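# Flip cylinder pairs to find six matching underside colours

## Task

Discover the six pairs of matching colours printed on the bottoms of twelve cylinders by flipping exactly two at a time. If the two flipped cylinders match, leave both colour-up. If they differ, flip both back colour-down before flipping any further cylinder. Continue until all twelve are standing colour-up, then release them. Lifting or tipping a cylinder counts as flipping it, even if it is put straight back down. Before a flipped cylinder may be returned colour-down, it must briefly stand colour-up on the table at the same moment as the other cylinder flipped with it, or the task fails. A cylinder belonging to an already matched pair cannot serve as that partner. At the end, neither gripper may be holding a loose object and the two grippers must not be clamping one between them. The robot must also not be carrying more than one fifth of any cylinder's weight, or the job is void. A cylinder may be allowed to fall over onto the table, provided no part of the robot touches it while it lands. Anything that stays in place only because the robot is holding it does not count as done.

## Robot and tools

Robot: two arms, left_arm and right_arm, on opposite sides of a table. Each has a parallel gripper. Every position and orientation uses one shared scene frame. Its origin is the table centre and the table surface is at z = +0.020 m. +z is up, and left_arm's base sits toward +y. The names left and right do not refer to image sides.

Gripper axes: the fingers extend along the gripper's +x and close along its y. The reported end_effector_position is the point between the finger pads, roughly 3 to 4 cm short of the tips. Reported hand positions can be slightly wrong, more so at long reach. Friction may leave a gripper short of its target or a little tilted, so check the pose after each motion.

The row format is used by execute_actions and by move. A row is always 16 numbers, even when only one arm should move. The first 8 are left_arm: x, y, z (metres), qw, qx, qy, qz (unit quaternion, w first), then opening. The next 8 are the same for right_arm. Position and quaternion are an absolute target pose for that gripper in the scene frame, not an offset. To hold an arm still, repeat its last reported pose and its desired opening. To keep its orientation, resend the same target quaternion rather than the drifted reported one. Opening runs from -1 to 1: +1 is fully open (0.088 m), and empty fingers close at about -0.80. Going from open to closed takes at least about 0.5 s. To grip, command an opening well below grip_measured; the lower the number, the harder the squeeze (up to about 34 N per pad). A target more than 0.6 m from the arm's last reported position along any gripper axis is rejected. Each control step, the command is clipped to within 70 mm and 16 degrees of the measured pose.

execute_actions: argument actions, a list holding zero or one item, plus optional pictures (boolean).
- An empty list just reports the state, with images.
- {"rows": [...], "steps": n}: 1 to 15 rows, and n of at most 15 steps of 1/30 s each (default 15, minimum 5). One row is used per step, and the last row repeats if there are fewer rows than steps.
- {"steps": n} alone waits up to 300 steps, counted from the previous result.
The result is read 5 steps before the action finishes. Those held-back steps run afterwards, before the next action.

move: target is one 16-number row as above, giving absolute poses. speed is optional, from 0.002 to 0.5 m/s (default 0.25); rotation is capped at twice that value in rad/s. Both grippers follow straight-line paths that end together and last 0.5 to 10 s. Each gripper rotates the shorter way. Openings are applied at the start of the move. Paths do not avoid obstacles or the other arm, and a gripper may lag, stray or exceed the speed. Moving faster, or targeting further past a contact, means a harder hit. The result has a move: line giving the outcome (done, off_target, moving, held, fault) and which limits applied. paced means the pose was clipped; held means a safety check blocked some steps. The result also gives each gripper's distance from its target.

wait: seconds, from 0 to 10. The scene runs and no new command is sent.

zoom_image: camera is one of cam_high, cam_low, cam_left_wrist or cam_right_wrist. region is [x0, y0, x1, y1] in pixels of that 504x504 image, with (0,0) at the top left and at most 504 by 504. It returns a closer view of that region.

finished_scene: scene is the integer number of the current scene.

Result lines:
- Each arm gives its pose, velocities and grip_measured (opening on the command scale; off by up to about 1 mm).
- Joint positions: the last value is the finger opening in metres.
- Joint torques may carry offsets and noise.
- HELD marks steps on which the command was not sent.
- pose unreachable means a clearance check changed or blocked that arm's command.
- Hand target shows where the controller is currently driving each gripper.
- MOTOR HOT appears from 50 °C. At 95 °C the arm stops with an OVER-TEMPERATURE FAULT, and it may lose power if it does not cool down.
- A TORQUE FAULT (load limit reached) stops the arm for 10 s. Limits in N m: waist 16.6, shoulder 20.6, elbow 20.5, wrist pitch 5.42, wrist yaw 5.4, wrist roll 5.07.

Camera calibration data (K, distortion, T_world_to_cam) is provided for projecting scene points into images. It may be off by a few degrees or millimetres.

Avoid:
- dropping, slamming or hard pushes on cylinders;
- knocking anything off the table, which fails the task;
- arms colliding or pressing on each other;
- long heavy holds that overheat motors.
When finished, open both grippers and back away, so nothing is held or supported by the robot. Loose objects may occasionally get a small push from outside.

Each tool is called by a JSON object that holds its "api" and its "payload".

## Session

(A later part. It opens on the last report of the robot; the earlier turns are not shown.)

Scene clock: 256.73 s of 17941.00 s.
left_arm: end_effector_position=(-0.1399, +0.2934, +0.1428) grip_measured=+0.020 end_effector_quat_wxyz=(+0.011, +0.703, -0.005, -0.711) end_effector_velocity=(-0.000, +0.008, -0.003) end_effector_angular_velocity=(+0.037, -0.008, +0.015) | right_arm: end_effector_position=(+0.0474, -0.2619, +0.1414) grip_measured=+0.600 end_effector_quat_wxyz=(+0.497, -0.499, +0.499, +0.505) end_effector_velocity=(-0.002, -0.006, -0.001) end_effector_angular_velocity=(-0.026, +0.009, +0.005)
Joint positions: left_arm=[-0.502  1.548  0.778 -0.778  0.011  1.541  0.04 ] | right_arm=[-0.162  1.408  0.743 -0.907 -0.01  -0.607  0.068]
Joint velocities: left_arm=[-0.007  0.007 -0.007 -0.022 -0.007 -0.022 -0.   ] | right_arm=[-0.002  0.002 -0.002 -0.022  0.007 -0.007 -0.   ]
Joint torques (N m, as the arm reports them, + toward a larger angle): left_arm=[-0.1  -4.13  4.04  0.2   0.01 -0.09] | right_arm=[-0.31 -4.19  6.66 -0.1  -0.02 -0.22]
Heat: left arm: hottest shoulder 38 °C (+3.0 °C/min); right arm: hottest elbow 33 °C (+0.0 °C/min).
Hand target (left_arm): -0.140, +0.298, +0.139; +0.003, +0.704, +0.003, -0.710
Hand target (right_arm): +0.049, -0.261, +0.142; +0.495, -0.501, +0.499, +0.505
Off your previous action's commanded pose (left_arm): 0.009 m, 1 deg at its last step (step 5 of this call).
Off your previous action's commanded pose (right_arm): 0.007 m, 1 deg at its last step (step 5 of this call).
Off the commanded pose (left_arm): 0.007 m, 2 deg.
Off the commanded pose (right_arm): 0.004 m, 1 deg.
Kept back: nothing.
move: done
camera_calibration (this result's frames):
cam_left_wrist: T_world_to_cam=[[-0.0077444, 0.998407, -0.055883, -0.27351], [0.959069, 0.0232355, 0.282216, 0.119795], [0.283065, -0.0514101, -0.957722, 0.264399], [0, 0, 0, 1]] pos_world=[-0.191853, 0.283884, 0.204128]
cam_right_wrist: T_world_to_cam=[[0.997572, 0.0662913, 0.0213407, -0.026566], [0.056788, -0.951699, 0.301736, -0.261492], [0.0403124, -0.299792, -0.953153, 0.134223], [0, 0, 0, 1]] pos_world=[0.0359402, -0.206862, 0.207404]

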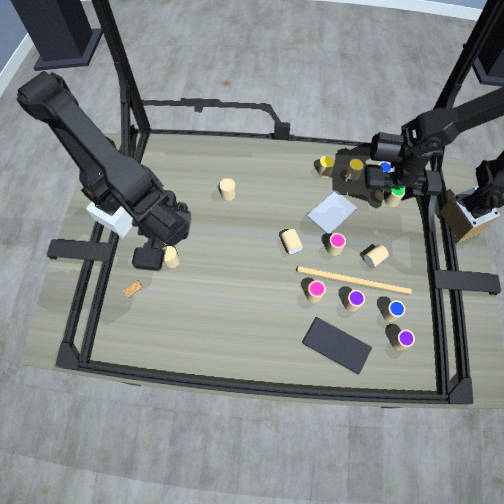

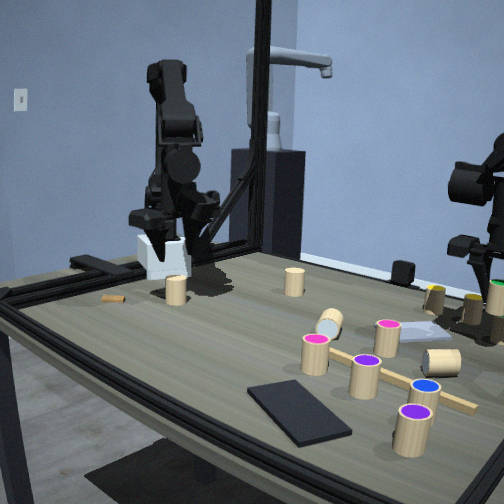

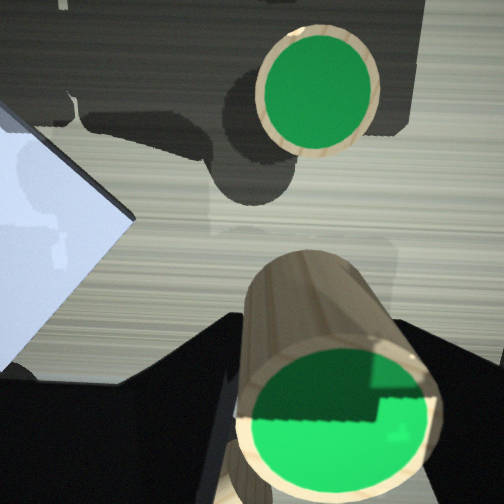

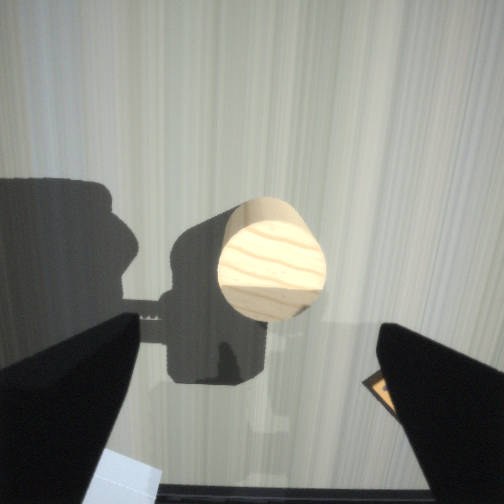

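{"api": "move", "payload": {"target": [-0.14,0.305,0.068,0,0.707,0,-0.707,-0.4,0.052,-0.26,0.066,0.5,-0.5,0.5,0.5,0.6], "speed": 0.13}}

{"api": "execute_actions", "payload": {"actions": [{"rows":[[-0.14,0.305,0.068,0,0.707,0,-0.707,0.6,0.052,-0.26,0.066,0.5,-0.5,0.5,0.5,0.6]]}]}}

{"api": "move", "payload": {"target": [-0.14,0.305,0.15,0,0.707,0,-0.707,0.6,0.052,-0.26,0.066,0.5,-0.5,0.5,0.5,-0.4], "speed": 0.3}}

{"api": "execute_actions", "payload": {"actions": [{"rows":[[-0.14,0.305,0.15,0,0.707,0,-0.707,0.6,0.052,-0.26,0.17,0.5,-0.5,0.5,0.5,-0.4]]}]}}

{"api": "move", "payload": {"target": [0.018,0.07,0.308,0.5,0.5,-0.5,-0.5,0.7,0.02,-0.03,0.301,0.707,0,0,0.707,-0.4], "speed": 0.45}}

{"api": "execute_actions", "payload": {"actions": [{"rows":[[0.02,0.012,0.309,0.5,0.5,-0.5,-0.5,0.7,0.02,-0.03,0.301,0.707,0,0,0.707,-0.4]]}]}}

{"api": "execute_actions", "payload": {"actions": [{"rows":[[0.02,0.012,0.309,0.5,0.5,-0.5,-0.5,-0.4,0.02,-0.03,0.301,0.707,0,0,0.707,-0.4]],"steps":13}]}}

{"api": "execute_actions", "payload": {"actions": [{"rows":[[0.02,0.012,0.309,0.5,0.5,-0.5,-0.5,-0.4,0.02,-0.03,0.301,0.707,0,0,0.707,0.6]],"steps":6}]}}

{"api": "execute_actions", "payload": {"actions": [{"rows":[[0.02,0.04,0.309,0.5,0.5,-0.5,-0.5,-0.4,0.02,-0.06,0.3,0.707,0,0,0.707,0.6]],"steps":8}]}}

{"api": "move", "payload": {"target": [-0.075,0.305,0.14,0,0.707,0,-0.707,-0.4,-0.173,-0.137,0.14,0.5,-0.5,0.5,0.5,0.6], "speed": 0.45}}

Scene clock: 258.50 s of 17941.00 s.
left_arm: end_effector_position=(-0.1400, +0.3004, +0.0714) grip_measured=+0.019 end_effector_quat_wxyz=(+0.007, +0.706, -0.005, -0.708) end_effector_velocity=(-0.002, +0.001, -0.002) end_effector_angular_velocity=(+0.003, +0.007, -0.010) | right_arm: end_effector_position=(+0.0526, -0.2572, +0.0699) grip_measured=+0.600 end_effector_quat_wxyz=(+0.503, -0.499, +0.494, +0.503) end_effector_velocity=(-0.004, -0.001, -0.004) end_effector_angular_velocity=(+0.002, +0.025, +0.020)
Joint positions: left_arm=[-0.508  1.746  0.623 -0.432  0.003  1.539  0.04 ] | right_arm=[-0.165  1.619  0.592 -0.531 -0.003 -0.607  0.068]
Joint velocities: left_arm=[-0.002  0.007 -0.002  0.007  0.007  0.007 -0.   ] | right_arm=[-0.002  0.012 -0.007  0.007 -0.022 -0.022 -0.   ]
Joint torques (N m, as the arm reports them, + toward a larger angle): left_arm=[-0.39 -4.87  2.87  0.45  0.    0.02] | right_arm=[-0.32 -4.67  3.16  0.28  0.    0.07]
Heat: left arm: hottest shoulder 38 °C (+3.0 °C/min); right arm: hottest elbow 33 °C (+0.0 °C/min).
Hand target (left_arm): -0.140, +0.305, +0.068; +0.000, +0.707, +0.000, -0.707
Hand target (right_arm): +0.051, -0.261, +0.066; +0.500, -0.500, +0.500, +0.500
Off the commanded pose (left_arm): 0.006 m, 1 deg.
Off the commanded pose (right_arm): 0.005 m, 1 deg.
Kept back: nothing.
move: done
camera_calibration (this result's frames):
cam_left_wrist: T_world_to_cam=[[-0.00253172, 0.998802, -0.0488733, -0.284296], [0.956937, 0.016607, 0.289819, 0.141025], [0.290283, -0.046035, -0.955833, 0.195675], [0, 0, 0, 1]] pos_world=[-0.192473, 0.290622, 0.132266]
cam_right_wrist: T_world_to_cam=[[0.997374, 0.0629869, 0.0357458, -0.0324633], [0.0496725, -0.954119, 0.295278, -0.235579], [0.0527044, -0.292727, -0.954743, 0.0685093], [0, 0, 0, 1]] pos_world=[0.0404691, -0.202671, 0.13613]

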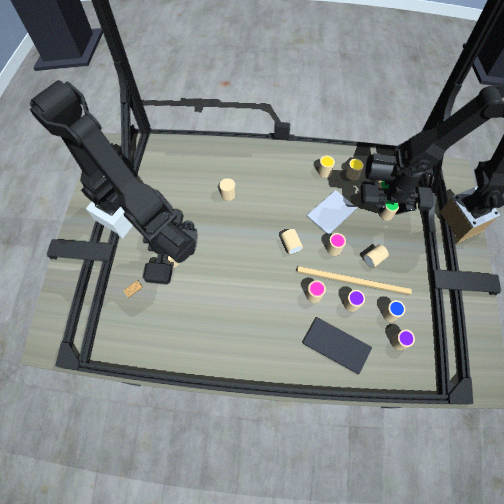

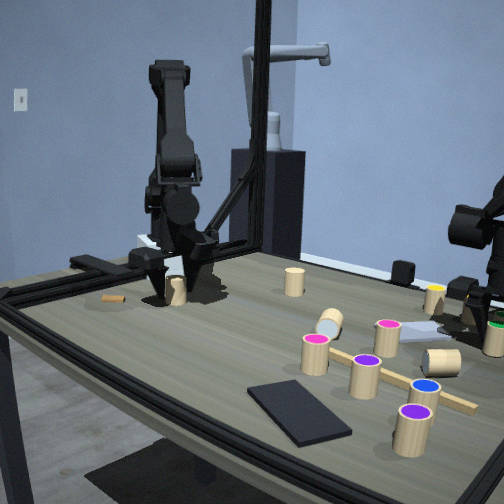

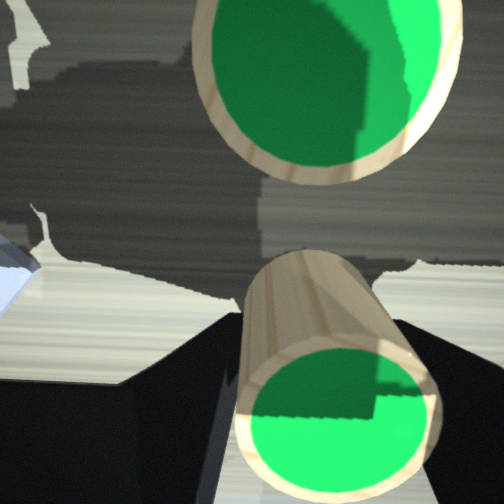

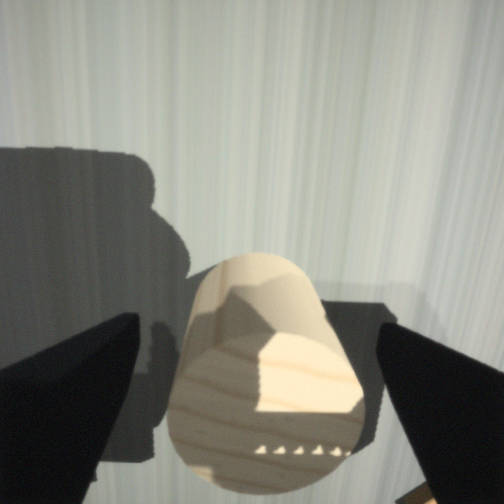

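Scene clock: 258.83 s of 17941.00 s.
left_arm: end_effector_position=(-0.1399, +0.3004, +0.0714) grip_measured=+0.543 end_effector_quat_wxyz=(+0.007, +0.706, -0.005, -0.708) end_effector_velocity=(+0.001, +0.006, -0.001) end_effector_angular_velocity=(+0.027, -0.008, +0.005) | right_arm: end_effector_position=(+0.0527, -0.2572, +0.0689) grip_measured=+0.600 end_effector_quat_wxyz=(+0.503, -0.499, +0.495, +0.503) end_effector_velocity=(+0.001, -0.003, +0.000) end_effector_angular_velocity=(-0.010, -0.002, -0.000)
Joint positions: left_arm=[-0.508  1.746  0.623 -0.432  0.003  1.539  0.066] | right_arm=[-0.165  1.623  0.592 -0.527 -0.003 -0.607  0.068]
Joint velocities: left_arm=[-0.002  0.002 -0.002 -0.022 -0.007 -0.007  0.021] | right_arm=[-0.007 -0.002 -0.002 -0.007  0.007 -0.007 -0.   ]
Joint torques (N m, as the arm reports them, + toward a larger angle): left_arm=[-0.22 -4.39  2.96  0.5  -0.08 -0.01] | right_arm=[-0.31 -4.71  3.51  0.3   0.    0.06]
Heat: left arm: hottest shoulder 38 °C (+3.0 °C/min); right arm: hottest elbow 33 °C (+0.0 °C/min).
Steps of this call (steps 1 to 10: the first 10 steps of this action). Readings (end_effector_position):
1: left_arm (-0.1399, +0.3004, +0.0714) | right_arm (+0.0527, -0.2572, +0.0697)
2: left_arm (-0.1399, +0.3004, +0.0714) | right_arm (+0.0527, -0.2571, +0.0695)
4: left_arm (-0.1399, +0.3003, +0.0715) | right_arm (+0.0527, -0.2572, +0.0692)
8: left_arm (-0.1399, +0.3003, +0.0715) | right_arm (+0.0527, -0.2572, +0.0689)
10: the state above

Scene clock: 260.20 s of 17941.00 s.
left_arm: end_effector_position=(-0.1397, +0.3085, +0.1460) grip_measured=+0.600 end_effector_quat_wxyz=(-0.005, +0.706, +0.006, -0.708) end_effector_velocity=(-0.002, +0.003, +0.002) end_effector_angular_velocity=(+0.012, +0.007, +0.005) | right_arm: end_effector_position=(+0.0526, -0.2572, +0.0688) grip_measured=+0.022 end_effector_quat_wxyz=(+0.502, -0.499, +0.495, +0.503) end_effector_velocity=(-0.002, -0.002, +0.000) end_effector_angular_velocity=(-0.002, +0.010, -0.010)
Joint positions: left_arm=[-0.508  1.515  0.761 -0.833  0.003  1.539  0.068] | right_arm=[-0.165  1.624  0.592 -0.527 -0.003 -0.607  0.04 ]
Joint velocities: left_arm=[-0.002 -0.007  0.002 -0.022  0.007 -0.007 -0.   ] | right_arm=[-0.002 -0.002 -0.002 -0.007 -0.007  0.007 -0.   ]
Joint torques (N m, as the arm reports them, + toward a larger angle): left_arm=[-0.36 -6.28  5.7   0.15 -0.07 -0.01] | right_arm=[-0.31 -4.74  3.51  0.29  0.01  0.06]
Heat: left arm: hottest shoulder 37 °C (+2.0 °C/min); right arm: hottest elbow 33 °C (+0.0 °C/min).
Hand target (left_arm): -0.140, +0.305, +0.150; +0.000, +0.707, -0.000, -0.707
Hand target (right_arm): +0.052, -0.260, +0.066; +0.500, -0.500, +0.500, +0.500
Off your previous action's commanded pose (left_arm): 0.006 m, 1 deg at its last step (step 5 of this call).
Off your previous action's commanded pose (right_arm): 0.004 m, 1 deg at its last step (step 5 of this call).
Off the commanded pose (left_arm): 0.005 m, 1 deg.
Off the commanded pose (right_arm): 0.004 m, 1 deg.
Kept back: nothing.
move: done
camera_calibration (this result's frames):
cam_left_wrist: T_world_to_cam=[[-0.0021079, 0.999842, -0.017638, -0.293655], [0.956569, 0.00715749, 0.291418, 0.121704], [0.291498, -0.0162576, -0.956433, 0.258354], [0, 0, 0, 1]] pos_world=[-0.192347, 0.296938, 0.206452]
cam_right_wrist: T_world_to_cam=[[0.997422, 0.0630391, 0.0342701, -0.0323082], [0.0500894, -0.953718, 0.296502, -0.235173], [0.0513752, -0.294022, -0.954417, 0.0672023], [0, 0, 0, 1]] pos_world=[0.0405521, -0.202493, 0.134976]

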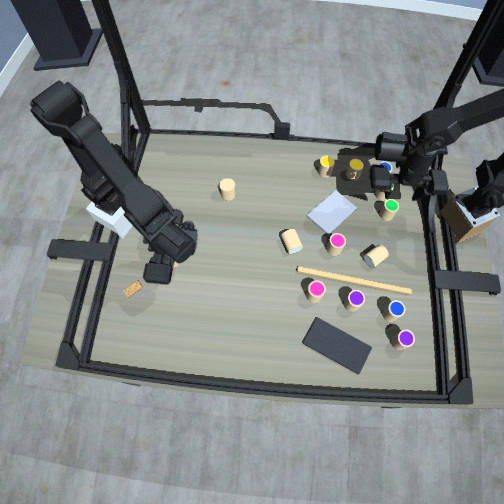

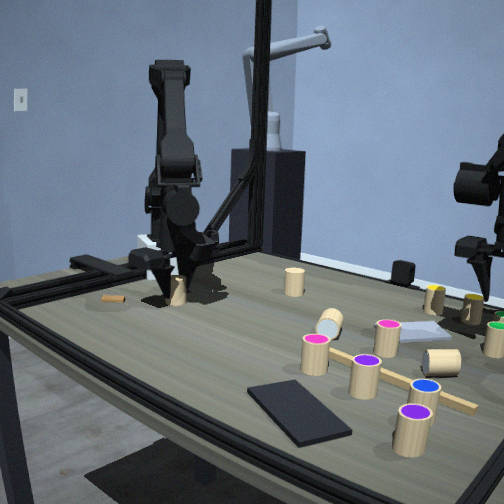

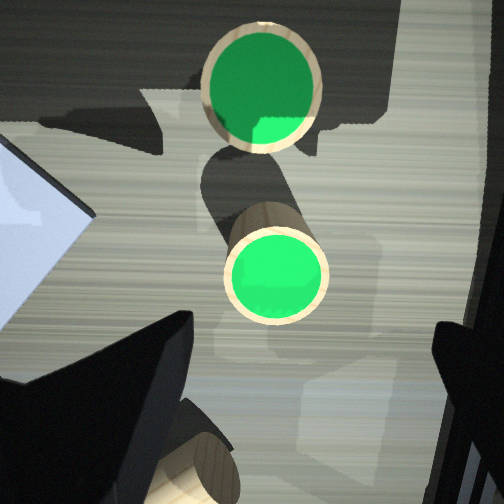

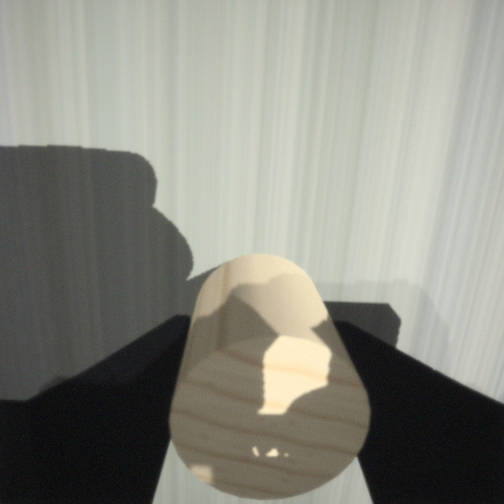

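Scene clock: 260.53 s of 17941.00 s.
left_arm: end_effector_position=(-0.1397, +0.3086, +0.1461) grip_measured=+0.600 end_effector_quat_wxyz=(-0.005, +0.706, +0.007, -0.708) end_effector_velocity=(+0.001, +0.002, +0.001) end_effector_angular_velocity=(+0.002, -0.008, +0.005) | right_arm: end_effector_position=(+0.0535, -0.2562, +0.1547) grip_measured=+0.022 end_effector_quat_wxyz=(+0.503, -0.500, +0.495, +0.503) end_effector_velocity=(-0.016, -0.023, +0.110) end_effector_angular_velocity=(-0.094, +0.074, -0.010)
Joint positions: left_arm=[-0.508  1.515  0.761 -0.834  0.003  1.539  0.068] | right_arm=[-0.165  1.408  0.8   -0.952 -0.002 -0.607  0.04 ]
Joint velocities: left_arm=[-0.002 -0.007 -0.002 -0.007 -0.007 -0.007 -0.   ] | right_arm=[-0.002 -0.183  0.32  -0.623 -0.007  0.007 -0.   ]
Joint torques (N m, as the arm reports them, + toward a larger angle): left_arm=[ 0.19 -6.04  5.67  0.14 -0.02  0.01] | right_arm=[-0.27 -5.61  6.18 -0.19 -0.03  0.07]
Heat: left arm: hottest shoulder 37 °C (+2.0 °C/min); right arm: hottest elbow 33 °C (+0.0 °C/min).
Steps of this call (steps 1 to 10: the first 10 steps of this action). Readings (end_effector_position):
1: left_arm (-0.1398, +0.3085, +0.1461) | right_arm (+0.0513, -0.2593, +0.0745)
2: left_arm (-0.1398, +0.3085, +0.1461) | right_arm (+0.0484, -0.2636, +0.0827)
4: left_arm (-0.1398, +0.3085, +0.1461) | right_arm (+0.0494, -0.2621, +0.1042)
8: left_arm (-0.1397, +0.3086, +0.1461) | right_arm (+0.0541, -0.2553, +0.1447)
10: the state above

Scene clock: 263.47 s of 17941.00 s.
left_arm: end_effector_position=(+0.0165, +0.0745, +0.3109) grip_measured=+0.700 end_effector_quat_wxyz=(+0.494, +0.502, -0.505, -0.499) end_effector_velocity=(-0.002, -0.001, -0.007) end_effector_angular_velocity=(+0.024, +0.034, -0.010) | right_arm: end_effector_position=(+0.0217, -0.0287, +0.3052) grip_measured=+0.022 end_effector_quat_wxyz=(+0.711, -0.003, -0.010, +0.703) end_effector_velocity=(-0.002, -0.001, -0.001) end_effector_angular_velocity=(+0.007, -0.010, +0.019)
Joint positions: left_arm=[-0.021  1.82   0.845  0.974  0.466  1.585  0.073] | right_arm=[ 0.103  1.532  0.584  0.959 -0.322 -0.014  0.04 ]
Joint velocities: left_arm=[-0.002  0.007  0.002 -0.022  0.007 -0.022 -0.   ] | right_arm=[-0.002  0.007 -0.007  0.022 -0.022 -0.007  0.   ]
Joint torques (N m, as the arm reports them, + toward a larger angle): left_arm=[ 0.18 -6.82  6.59  1.79  0.15 -0.08] | right_arm=[ 0.31 -5.97  4.98  1.6   0.04  0.19]
Heat: left arm: hottest shoulder 37 °C (+1.0 °C/min); right arm: hottest elbow 33 °C (+0.0 °C/min).
Hand target (left_arm): +0.019, +0.072, +0.309; +0.495, +0.501, -0.504, -0.500
Hand target (right_arm): +0.021, -0.029, +0.299; +0.711, -0.003, -0.003, +0.703
Off your previous action's commanded pose (left_arm): 0.005 m, 1 deg at its last step (step 5 of this call).
Off your previous action's commanded pose (right_arm): 0.008 m, 1 deg at its last step (step 5 of this call).
Off the commanded pose (left_arm): 0.006 m, 1 deg.
Off the commanded pose (right_arm): 0.005 m, 1 deg.
Kept back: nothing.
move: done
camera_calibration (this result's frames):
cam_left_wrist: T_world_to_cam=[[0.0139266, -0.0321974, -0.999384, 0.325448], [0.95809, 0.286438, 0.00412296, -0.00566871], [0.286129, -0.957558, 0.0348371, 0.128721], [0, 0, 0, 1]] pos_world=[-0.035932, 0.13536, 0.320786]
cam_right_wrist: T_world_to_cam=[[0.99624, -0.0414063, 0.0761054, -0.039743], [0.0604347, -0.297314, -0.952865, 0.314031], [0.0620818, 0.953881, -0.293694, 0.195558], [0, 0, 0, 1]] pos_world=[0.00847459, -0.0948185, 0.359687]

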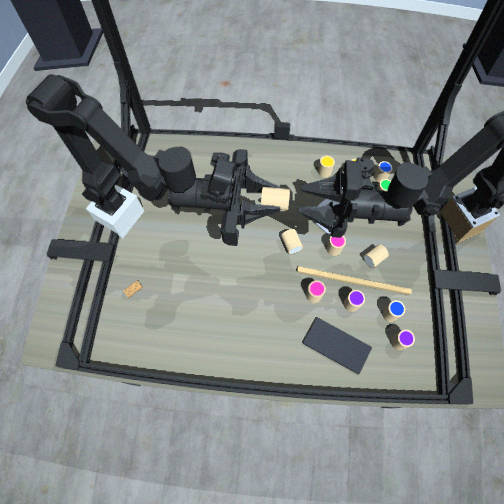

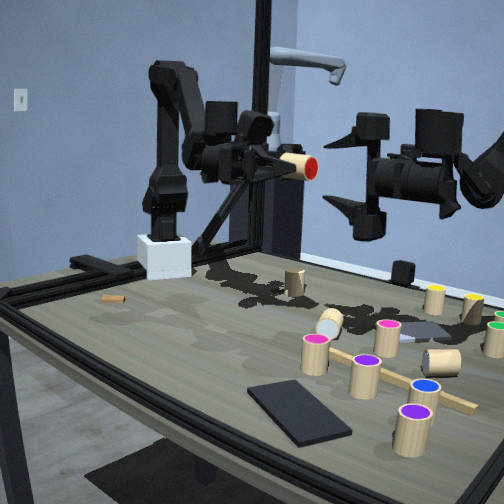

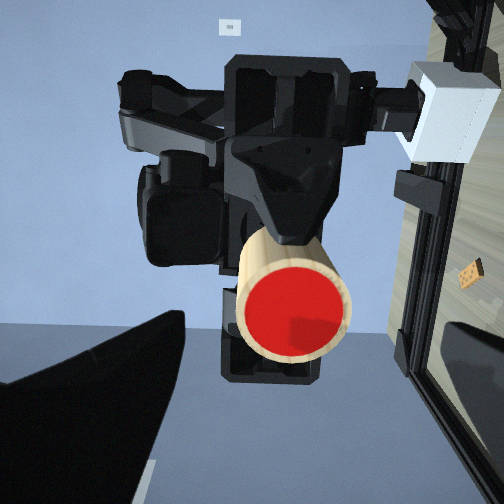

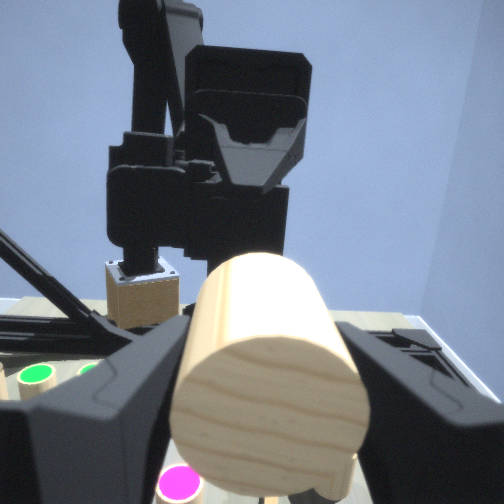

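Scene clock: 263.80 s of 17941.00 s.
left_arm: end_effector_position=(+0.0166, +0.0202, +0.3122) grip_measured=+0.700 end_effector_quat_wxyz=(+0.499, +0.498, -0.504, -0.498) end_effector_velocity=(+0.023, -0.041, -0.001) end_effector_angular_velocity=(+0.016, +0.014, +0.059) | right_arm: end_effector_position=(+0.0203, -0.0287, +0.3052) grip_measured=+0.022 end_effector_quat_wxyz=(+0.708, +0.000, -0.007, +0.706) end_effector_velocity=(-0.003, -0.001, +0.000) end_effector_angular_velocity=(-0.002, +0.008, +0.020)
Joint positions: left_arm=[-0.083  1.975  1.066  0.916  0.402  1.574  0.073] | right_arm=[ 0.104  1.532  0.584  0.959 -0.331 -0.006  0.04 ]
Joint velocities: left_arm=[-0.007  0.129  0.208 -0.095 -0.066 -0.007 -0.   ] | right_arm=[-0.002 -0.007 -0.002 -0.007 -0.022  0.007 -0.   ]
Joint torques (N m, as the arm reports them, + toward a larger angle): left_arm=[ 0.18 -8.72  6.79  1.47 -0.11 -0.1 ] | right_arm=[-0.13 -6.94  5.05  1.24 -0.12  0.19]
Heat: left arm: hottest shoulder 37 °C (+1.0 °C/min); right arm: hottest elbow 33 °C (+0.0 °C/min).
Steps of this call (steps 1 to 10: the first 10 steps of this action). Readings (end_effector_position):
1: left_arm (+0.0180, +0.0693, +0.3108) | right_arm (+0.0216, -0.0287, +0.3052)
2: left_arm (+0.0194, +0.0599, +0.3122) | right_arm (+0.0215, -0.0287, +0.3052)
4: left_arm (+0.0187, +0.0419, +0.3131) | right_arm (+0.0209, -0.0287, +0.3052)
8: left_arm (+0.0156, +0.0240, +0.3120) | right_arm (+0.0204, -0.0287, +0.3052)
10: the state above

Scene clock: 264.23 s of 17941.00 s.
left_arm: end_effector_position=(+0.0194, +0.0153, +0.3141) grip_measured=+0.022 end_effector_quat_wxyz=(+0.501, +0.499, -0.504, -0.497) end_effector_velocity=(-0.000, -0.001, -0.002) end_effector_angular_velocity=(+0.016, +0.029, +0.005) | right_arm: end_effector_position=(+0.0203, -0.0290, +0.3038) grip_measured=+0.022 end_effector_quat_wxyz=(+0.708, +0.000, -0.004, +0.707) end_effector_velocity=(-0.001, -0.002, -0.002) end_effector_angular_velocity=(-0.007, -0.005, +0.015)
Joint positions: left_arm=[-0.083  1.988  1.093  0.905  0.397  1.573  0.04 ] | right_arm=[ 0.103  1.532  0.582  0.957 -0.331 -0.003  0.04 ]
Joint velocities: left_arm=[-0.002 -0.002  0.002 -0.022 -0.007 -0.022  0.   ] | right_arm=[-0.007 -0.007 -0.007 -0.007 -0.022 -0.007 -0.   ]
Joint torques (N m, as the arm reports them, + toward a larger angle): left_arm=[-0.01 -8.55  6.72  1.5  -0.11 -0.16] | right_arm=[-0.13 -6.94  5.33  1.37 -0.13  0.12]
Heat: left arm: hottest shoulder 37 °C (+1.0 °C/min); right arm: hottest elbow 33 °C (+0.0 °C/min).
Off your previous action's commanded pose (left_arm): 0.006 m, 1 deg at its last step (step 5 of this call).
Off your previous action's commanded pose (right_arm): 0.004 m, 1 deg at its last step (step 5 of this call).
Steps of this call (steps 1 to 5: the last 5 steps of your previous action; steps 6 to 13: the first 8 steps of this action). Readings (end_effector_position):
6: left_arm (+0.0189, +0.0164, +0.3132) | right_arm (+0.0202, -0.0287, +0.3052)
7: left_arm (+0.0190, +0.0161, +0.3133) | right_arm (+0.0202, -0.0287, +0.3051)
9: left_arm (+0.0192, +0.0158, +0.3132) | right_arm (+0.0202, -0.0287, +0.3051)
13: the state above

Scene clock: 264.43 s of 17941.00 s.
left_arm: end_effector_position=(+0.0194, +0.0153, +0.3141) grip_measured=+0.022 end_effector_quat_wxyz=(+0.501, +0.499, -0.504, -0.497) end_effector_velocity=(-0.003, -0.001, +0.002) end_effector_angular_velocity=(-0.007, +0.005, -0.000) | right_arm: end_effector_position=(+0.0204, -0.0290, +0.3038) grip_measured=+0.022 end_effector_quat_wxyz=(+0.708, +0.000, -0.004, +0.707) end_effector_velocity=(+0.002, -0.001, -0.002) end_effector_angular_velocity=(-0.007, -0.005, -0.000)
Joint positions: left_arm=[-0.083  1.988  1.093  0.905  0.397  1.573  0.04 ] | right_arm=[ 0.103  1.532  0.582  0.957 -0.332 -0.003  0.04 ]
Joint velocities: left_arm=[-0.007 -0.002 -0.002  0.007 -0.007 -0.007 -0.   ] | right_arm=[-0.007 -0.002 -0.002 -0.007 -0.007 -0.007 -0.   ]
Joint torques (N m, as the arm reports them, + toward a larger angle): left_arm=[-0.09 -8.21  6.59  1.48 -0.06 -0.08] | right_arm=[-0.13 -6.93  5.31  1.38 -0.13  0.12]
Heat: left arm: hottest shoulder 37 °C (+1.0 °C/min); right arm: hottest elbow 33 °C (+0.0 °C/min).
Off your previous action's commanded pose (left_arm): 0.006 m, 1 deg at its last step (step 5 of this call).
Off your previous action's commanded pose (right_arm): 0.003 m, 1 deg at its last step (step 5 of this call).
Steps of this call (steps 1 to 5: the last 5 steps of your previous action; step 6: the first step of this action). Readings (end_effector_position):
6: the state above

Scene clock: 264.70 s of 17941.00 s.
left_arm: end_effector_position=(+0.0189, +0.0235, +0.3076) grip_measured=+0.021 end_effector_quat_wxyz=(+0.498, +0.500, -0.500, -0.501) end_effector_velocity=(+0.006, +0.108, -0.051) end_effector_angular_velocity=(+0.110, +0.055, +0.010) | right_arm: end_effector_position=(+0.0197, -0.0422, +0.3007) grip_measured=+0.535 end_effector_quat_wxyz=(+0.706, -0.001, -0.002, +0.708) end_effector_velocity=(+0.006, -0.144, -0.023) end_effector_angular_velocity=(-0.039, +0.021, -0.029)
Joint positions: left_arm=[-0.075  1.974  1.052  0.919  0.407  1.573  0.04 ] | right_arm=[ 0.087  1.489  0.533  0.957 -0.352 -0.003  0.065]
Joint velocities: left_arm=[ 0.12  -0.232 -0.491  0.139  0.11  -0.007 -0.   ] | right_arm=[-0.198 -0.501 -0.52  -0.022 -0.168  0.007  0.014]
Joint torques (N m, as the arm reports them, + toward a larger angle): left_arm=[  0.32 -12.29   5.     1.86   0.07  -0.09] | right_arm=[-0.18 -7.37  5.64  1.34 -0.11  0.13]
Heat: left arm: hottest shoulder 37 °C (+1.0 °C/min); right arm: hottest elbow 33 °C (+0.0 °C/min).
Off your previous action's commanded pose (left_arm): 0.005 m, 0 deg at its last step (step 5 of this call).
Off your previous action's commanded pose (right_arm): 0.003 m, 1 deg at its last step (step 5 of this call).
Steps of this call (steps 1 to 5: the last 5 steps of your previous action; steps 6 to 8: the first 3 steps of this action). Readings (end_effector_position):
6: left_arm (+0.0193, +0.0166, +0.3112) | right_arm (+0.0197, -0.0320, +0.3031)
7: left_arm (+0.0189, +0.0199, +0.3095) | right_arm (+0.0198, -0.0371, +0.3016)
8: the state above

Scene clock: 267.47 s of 17941.00 s.
left_arm: end_effector_position=(-0.0729, +0.2979, +0.1433) grip_measured=+0.020 end_effector_quat_wxyz=(+0.012, +0.706, -0.007, -0.708) end_effector_velocity=(-0.000, +0.006, -0.001) end_effector_angular_velocity=(+0.032, -0.015, -0.014) | right_arm: end_effector_position=(-0.1701, -0.1391, +0.1430) grip_measured=+0.600 end_effector_quat_wxyz=(+0.500, -0.501, +0.494, +0.506) end_effector_velocity=(-0.001, -0.002, -0.002) end_effector_angular_velocity=(-0.028, -0.002, -0.005)
Joint positions: left_arm=[-0.22   1.557  0.789 -0.778  0.011  1.822  0.04 ] | right_arm=[ 0.773  1.791  1.146 -0.915  0.005  0.323  0.068]
Joint velocities: left_arm=[-0.007  0.002 -0.002 -0.022 -0.022  0.007 -0.   ] | right_arm=[ 0.002  0.017  0.012 -0.022 -0.007  0.007 -0.   ]
Joint torques (N m, as the arm reports them, + toward a larger angle): left_arm=[ 0.04 -4.51  4.1   0.2  -0.07 -0.15] | right_arm=[ 0.21 -7.1   6.72 -0.08 -0.12  0.18]
Heat: left arm: hottest shoulder 37 °C (+1.0 °C/min); right arm: hottest elbow 33 °C (+0.0 °C/min).
Hand target (left_arm): -0.074, +0.303, +0.139; +0.004, +0.705, +0.002, -0.709
Hand target (right_arm): -0.172, -0.138, +0.141; +0.498, -0.503, +0.497, +0.503
Off your previous action's commanded pose (left_arm): 0.008 m, 1 deg at its last step (step 5 of this call).
Off your previous action's commanded pose (right_arm): 0.007 m, 1 deg at its last step (step 5 of this call).
Off the commanded pose (left_arm): 0.008 m, 2 deg.
Off the commanded pose (right_arm): 0.005 m, 1 deg.
Kept back: nothing.
move: done
camera_calibration (this result's frames):
cam_left_wrist: T_world_to_cam=[[-0.00779254, 0.99819, -0.0596277, -0.2768], [0.9569, 0.0247554, 0.289361, 0.0536602], [0.290313, -0.0548029, -0.955361, 0.247309], [0, 0, 0, 1]] pos_world=[-0.125302, 0.288524, 0.204237]
cam_right_wrist: T_world_to_cam=[[0.996943, 0.0713808, 0.0317703, 0.181327], [0.0588064, -0.953249, 0.29641, -0.131904], [0.051443, -0.293636, -0.954532, 0.1843], [0, 0, 0, 1]] pos_world=[-0.182497, -0.084564, 0.209257]

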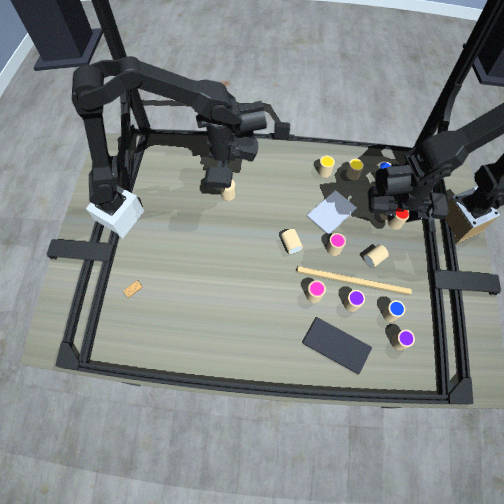

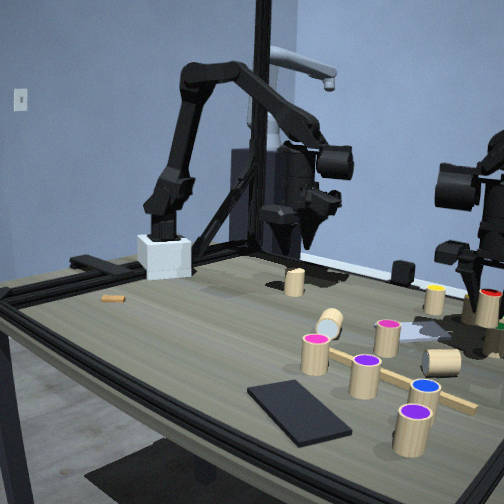

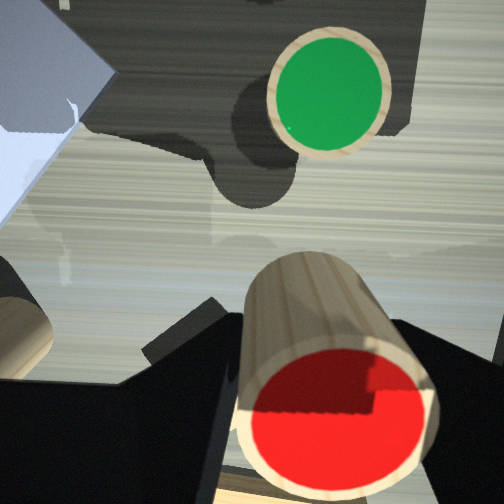

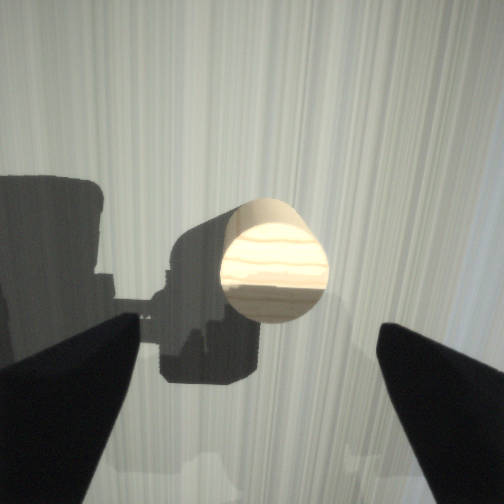

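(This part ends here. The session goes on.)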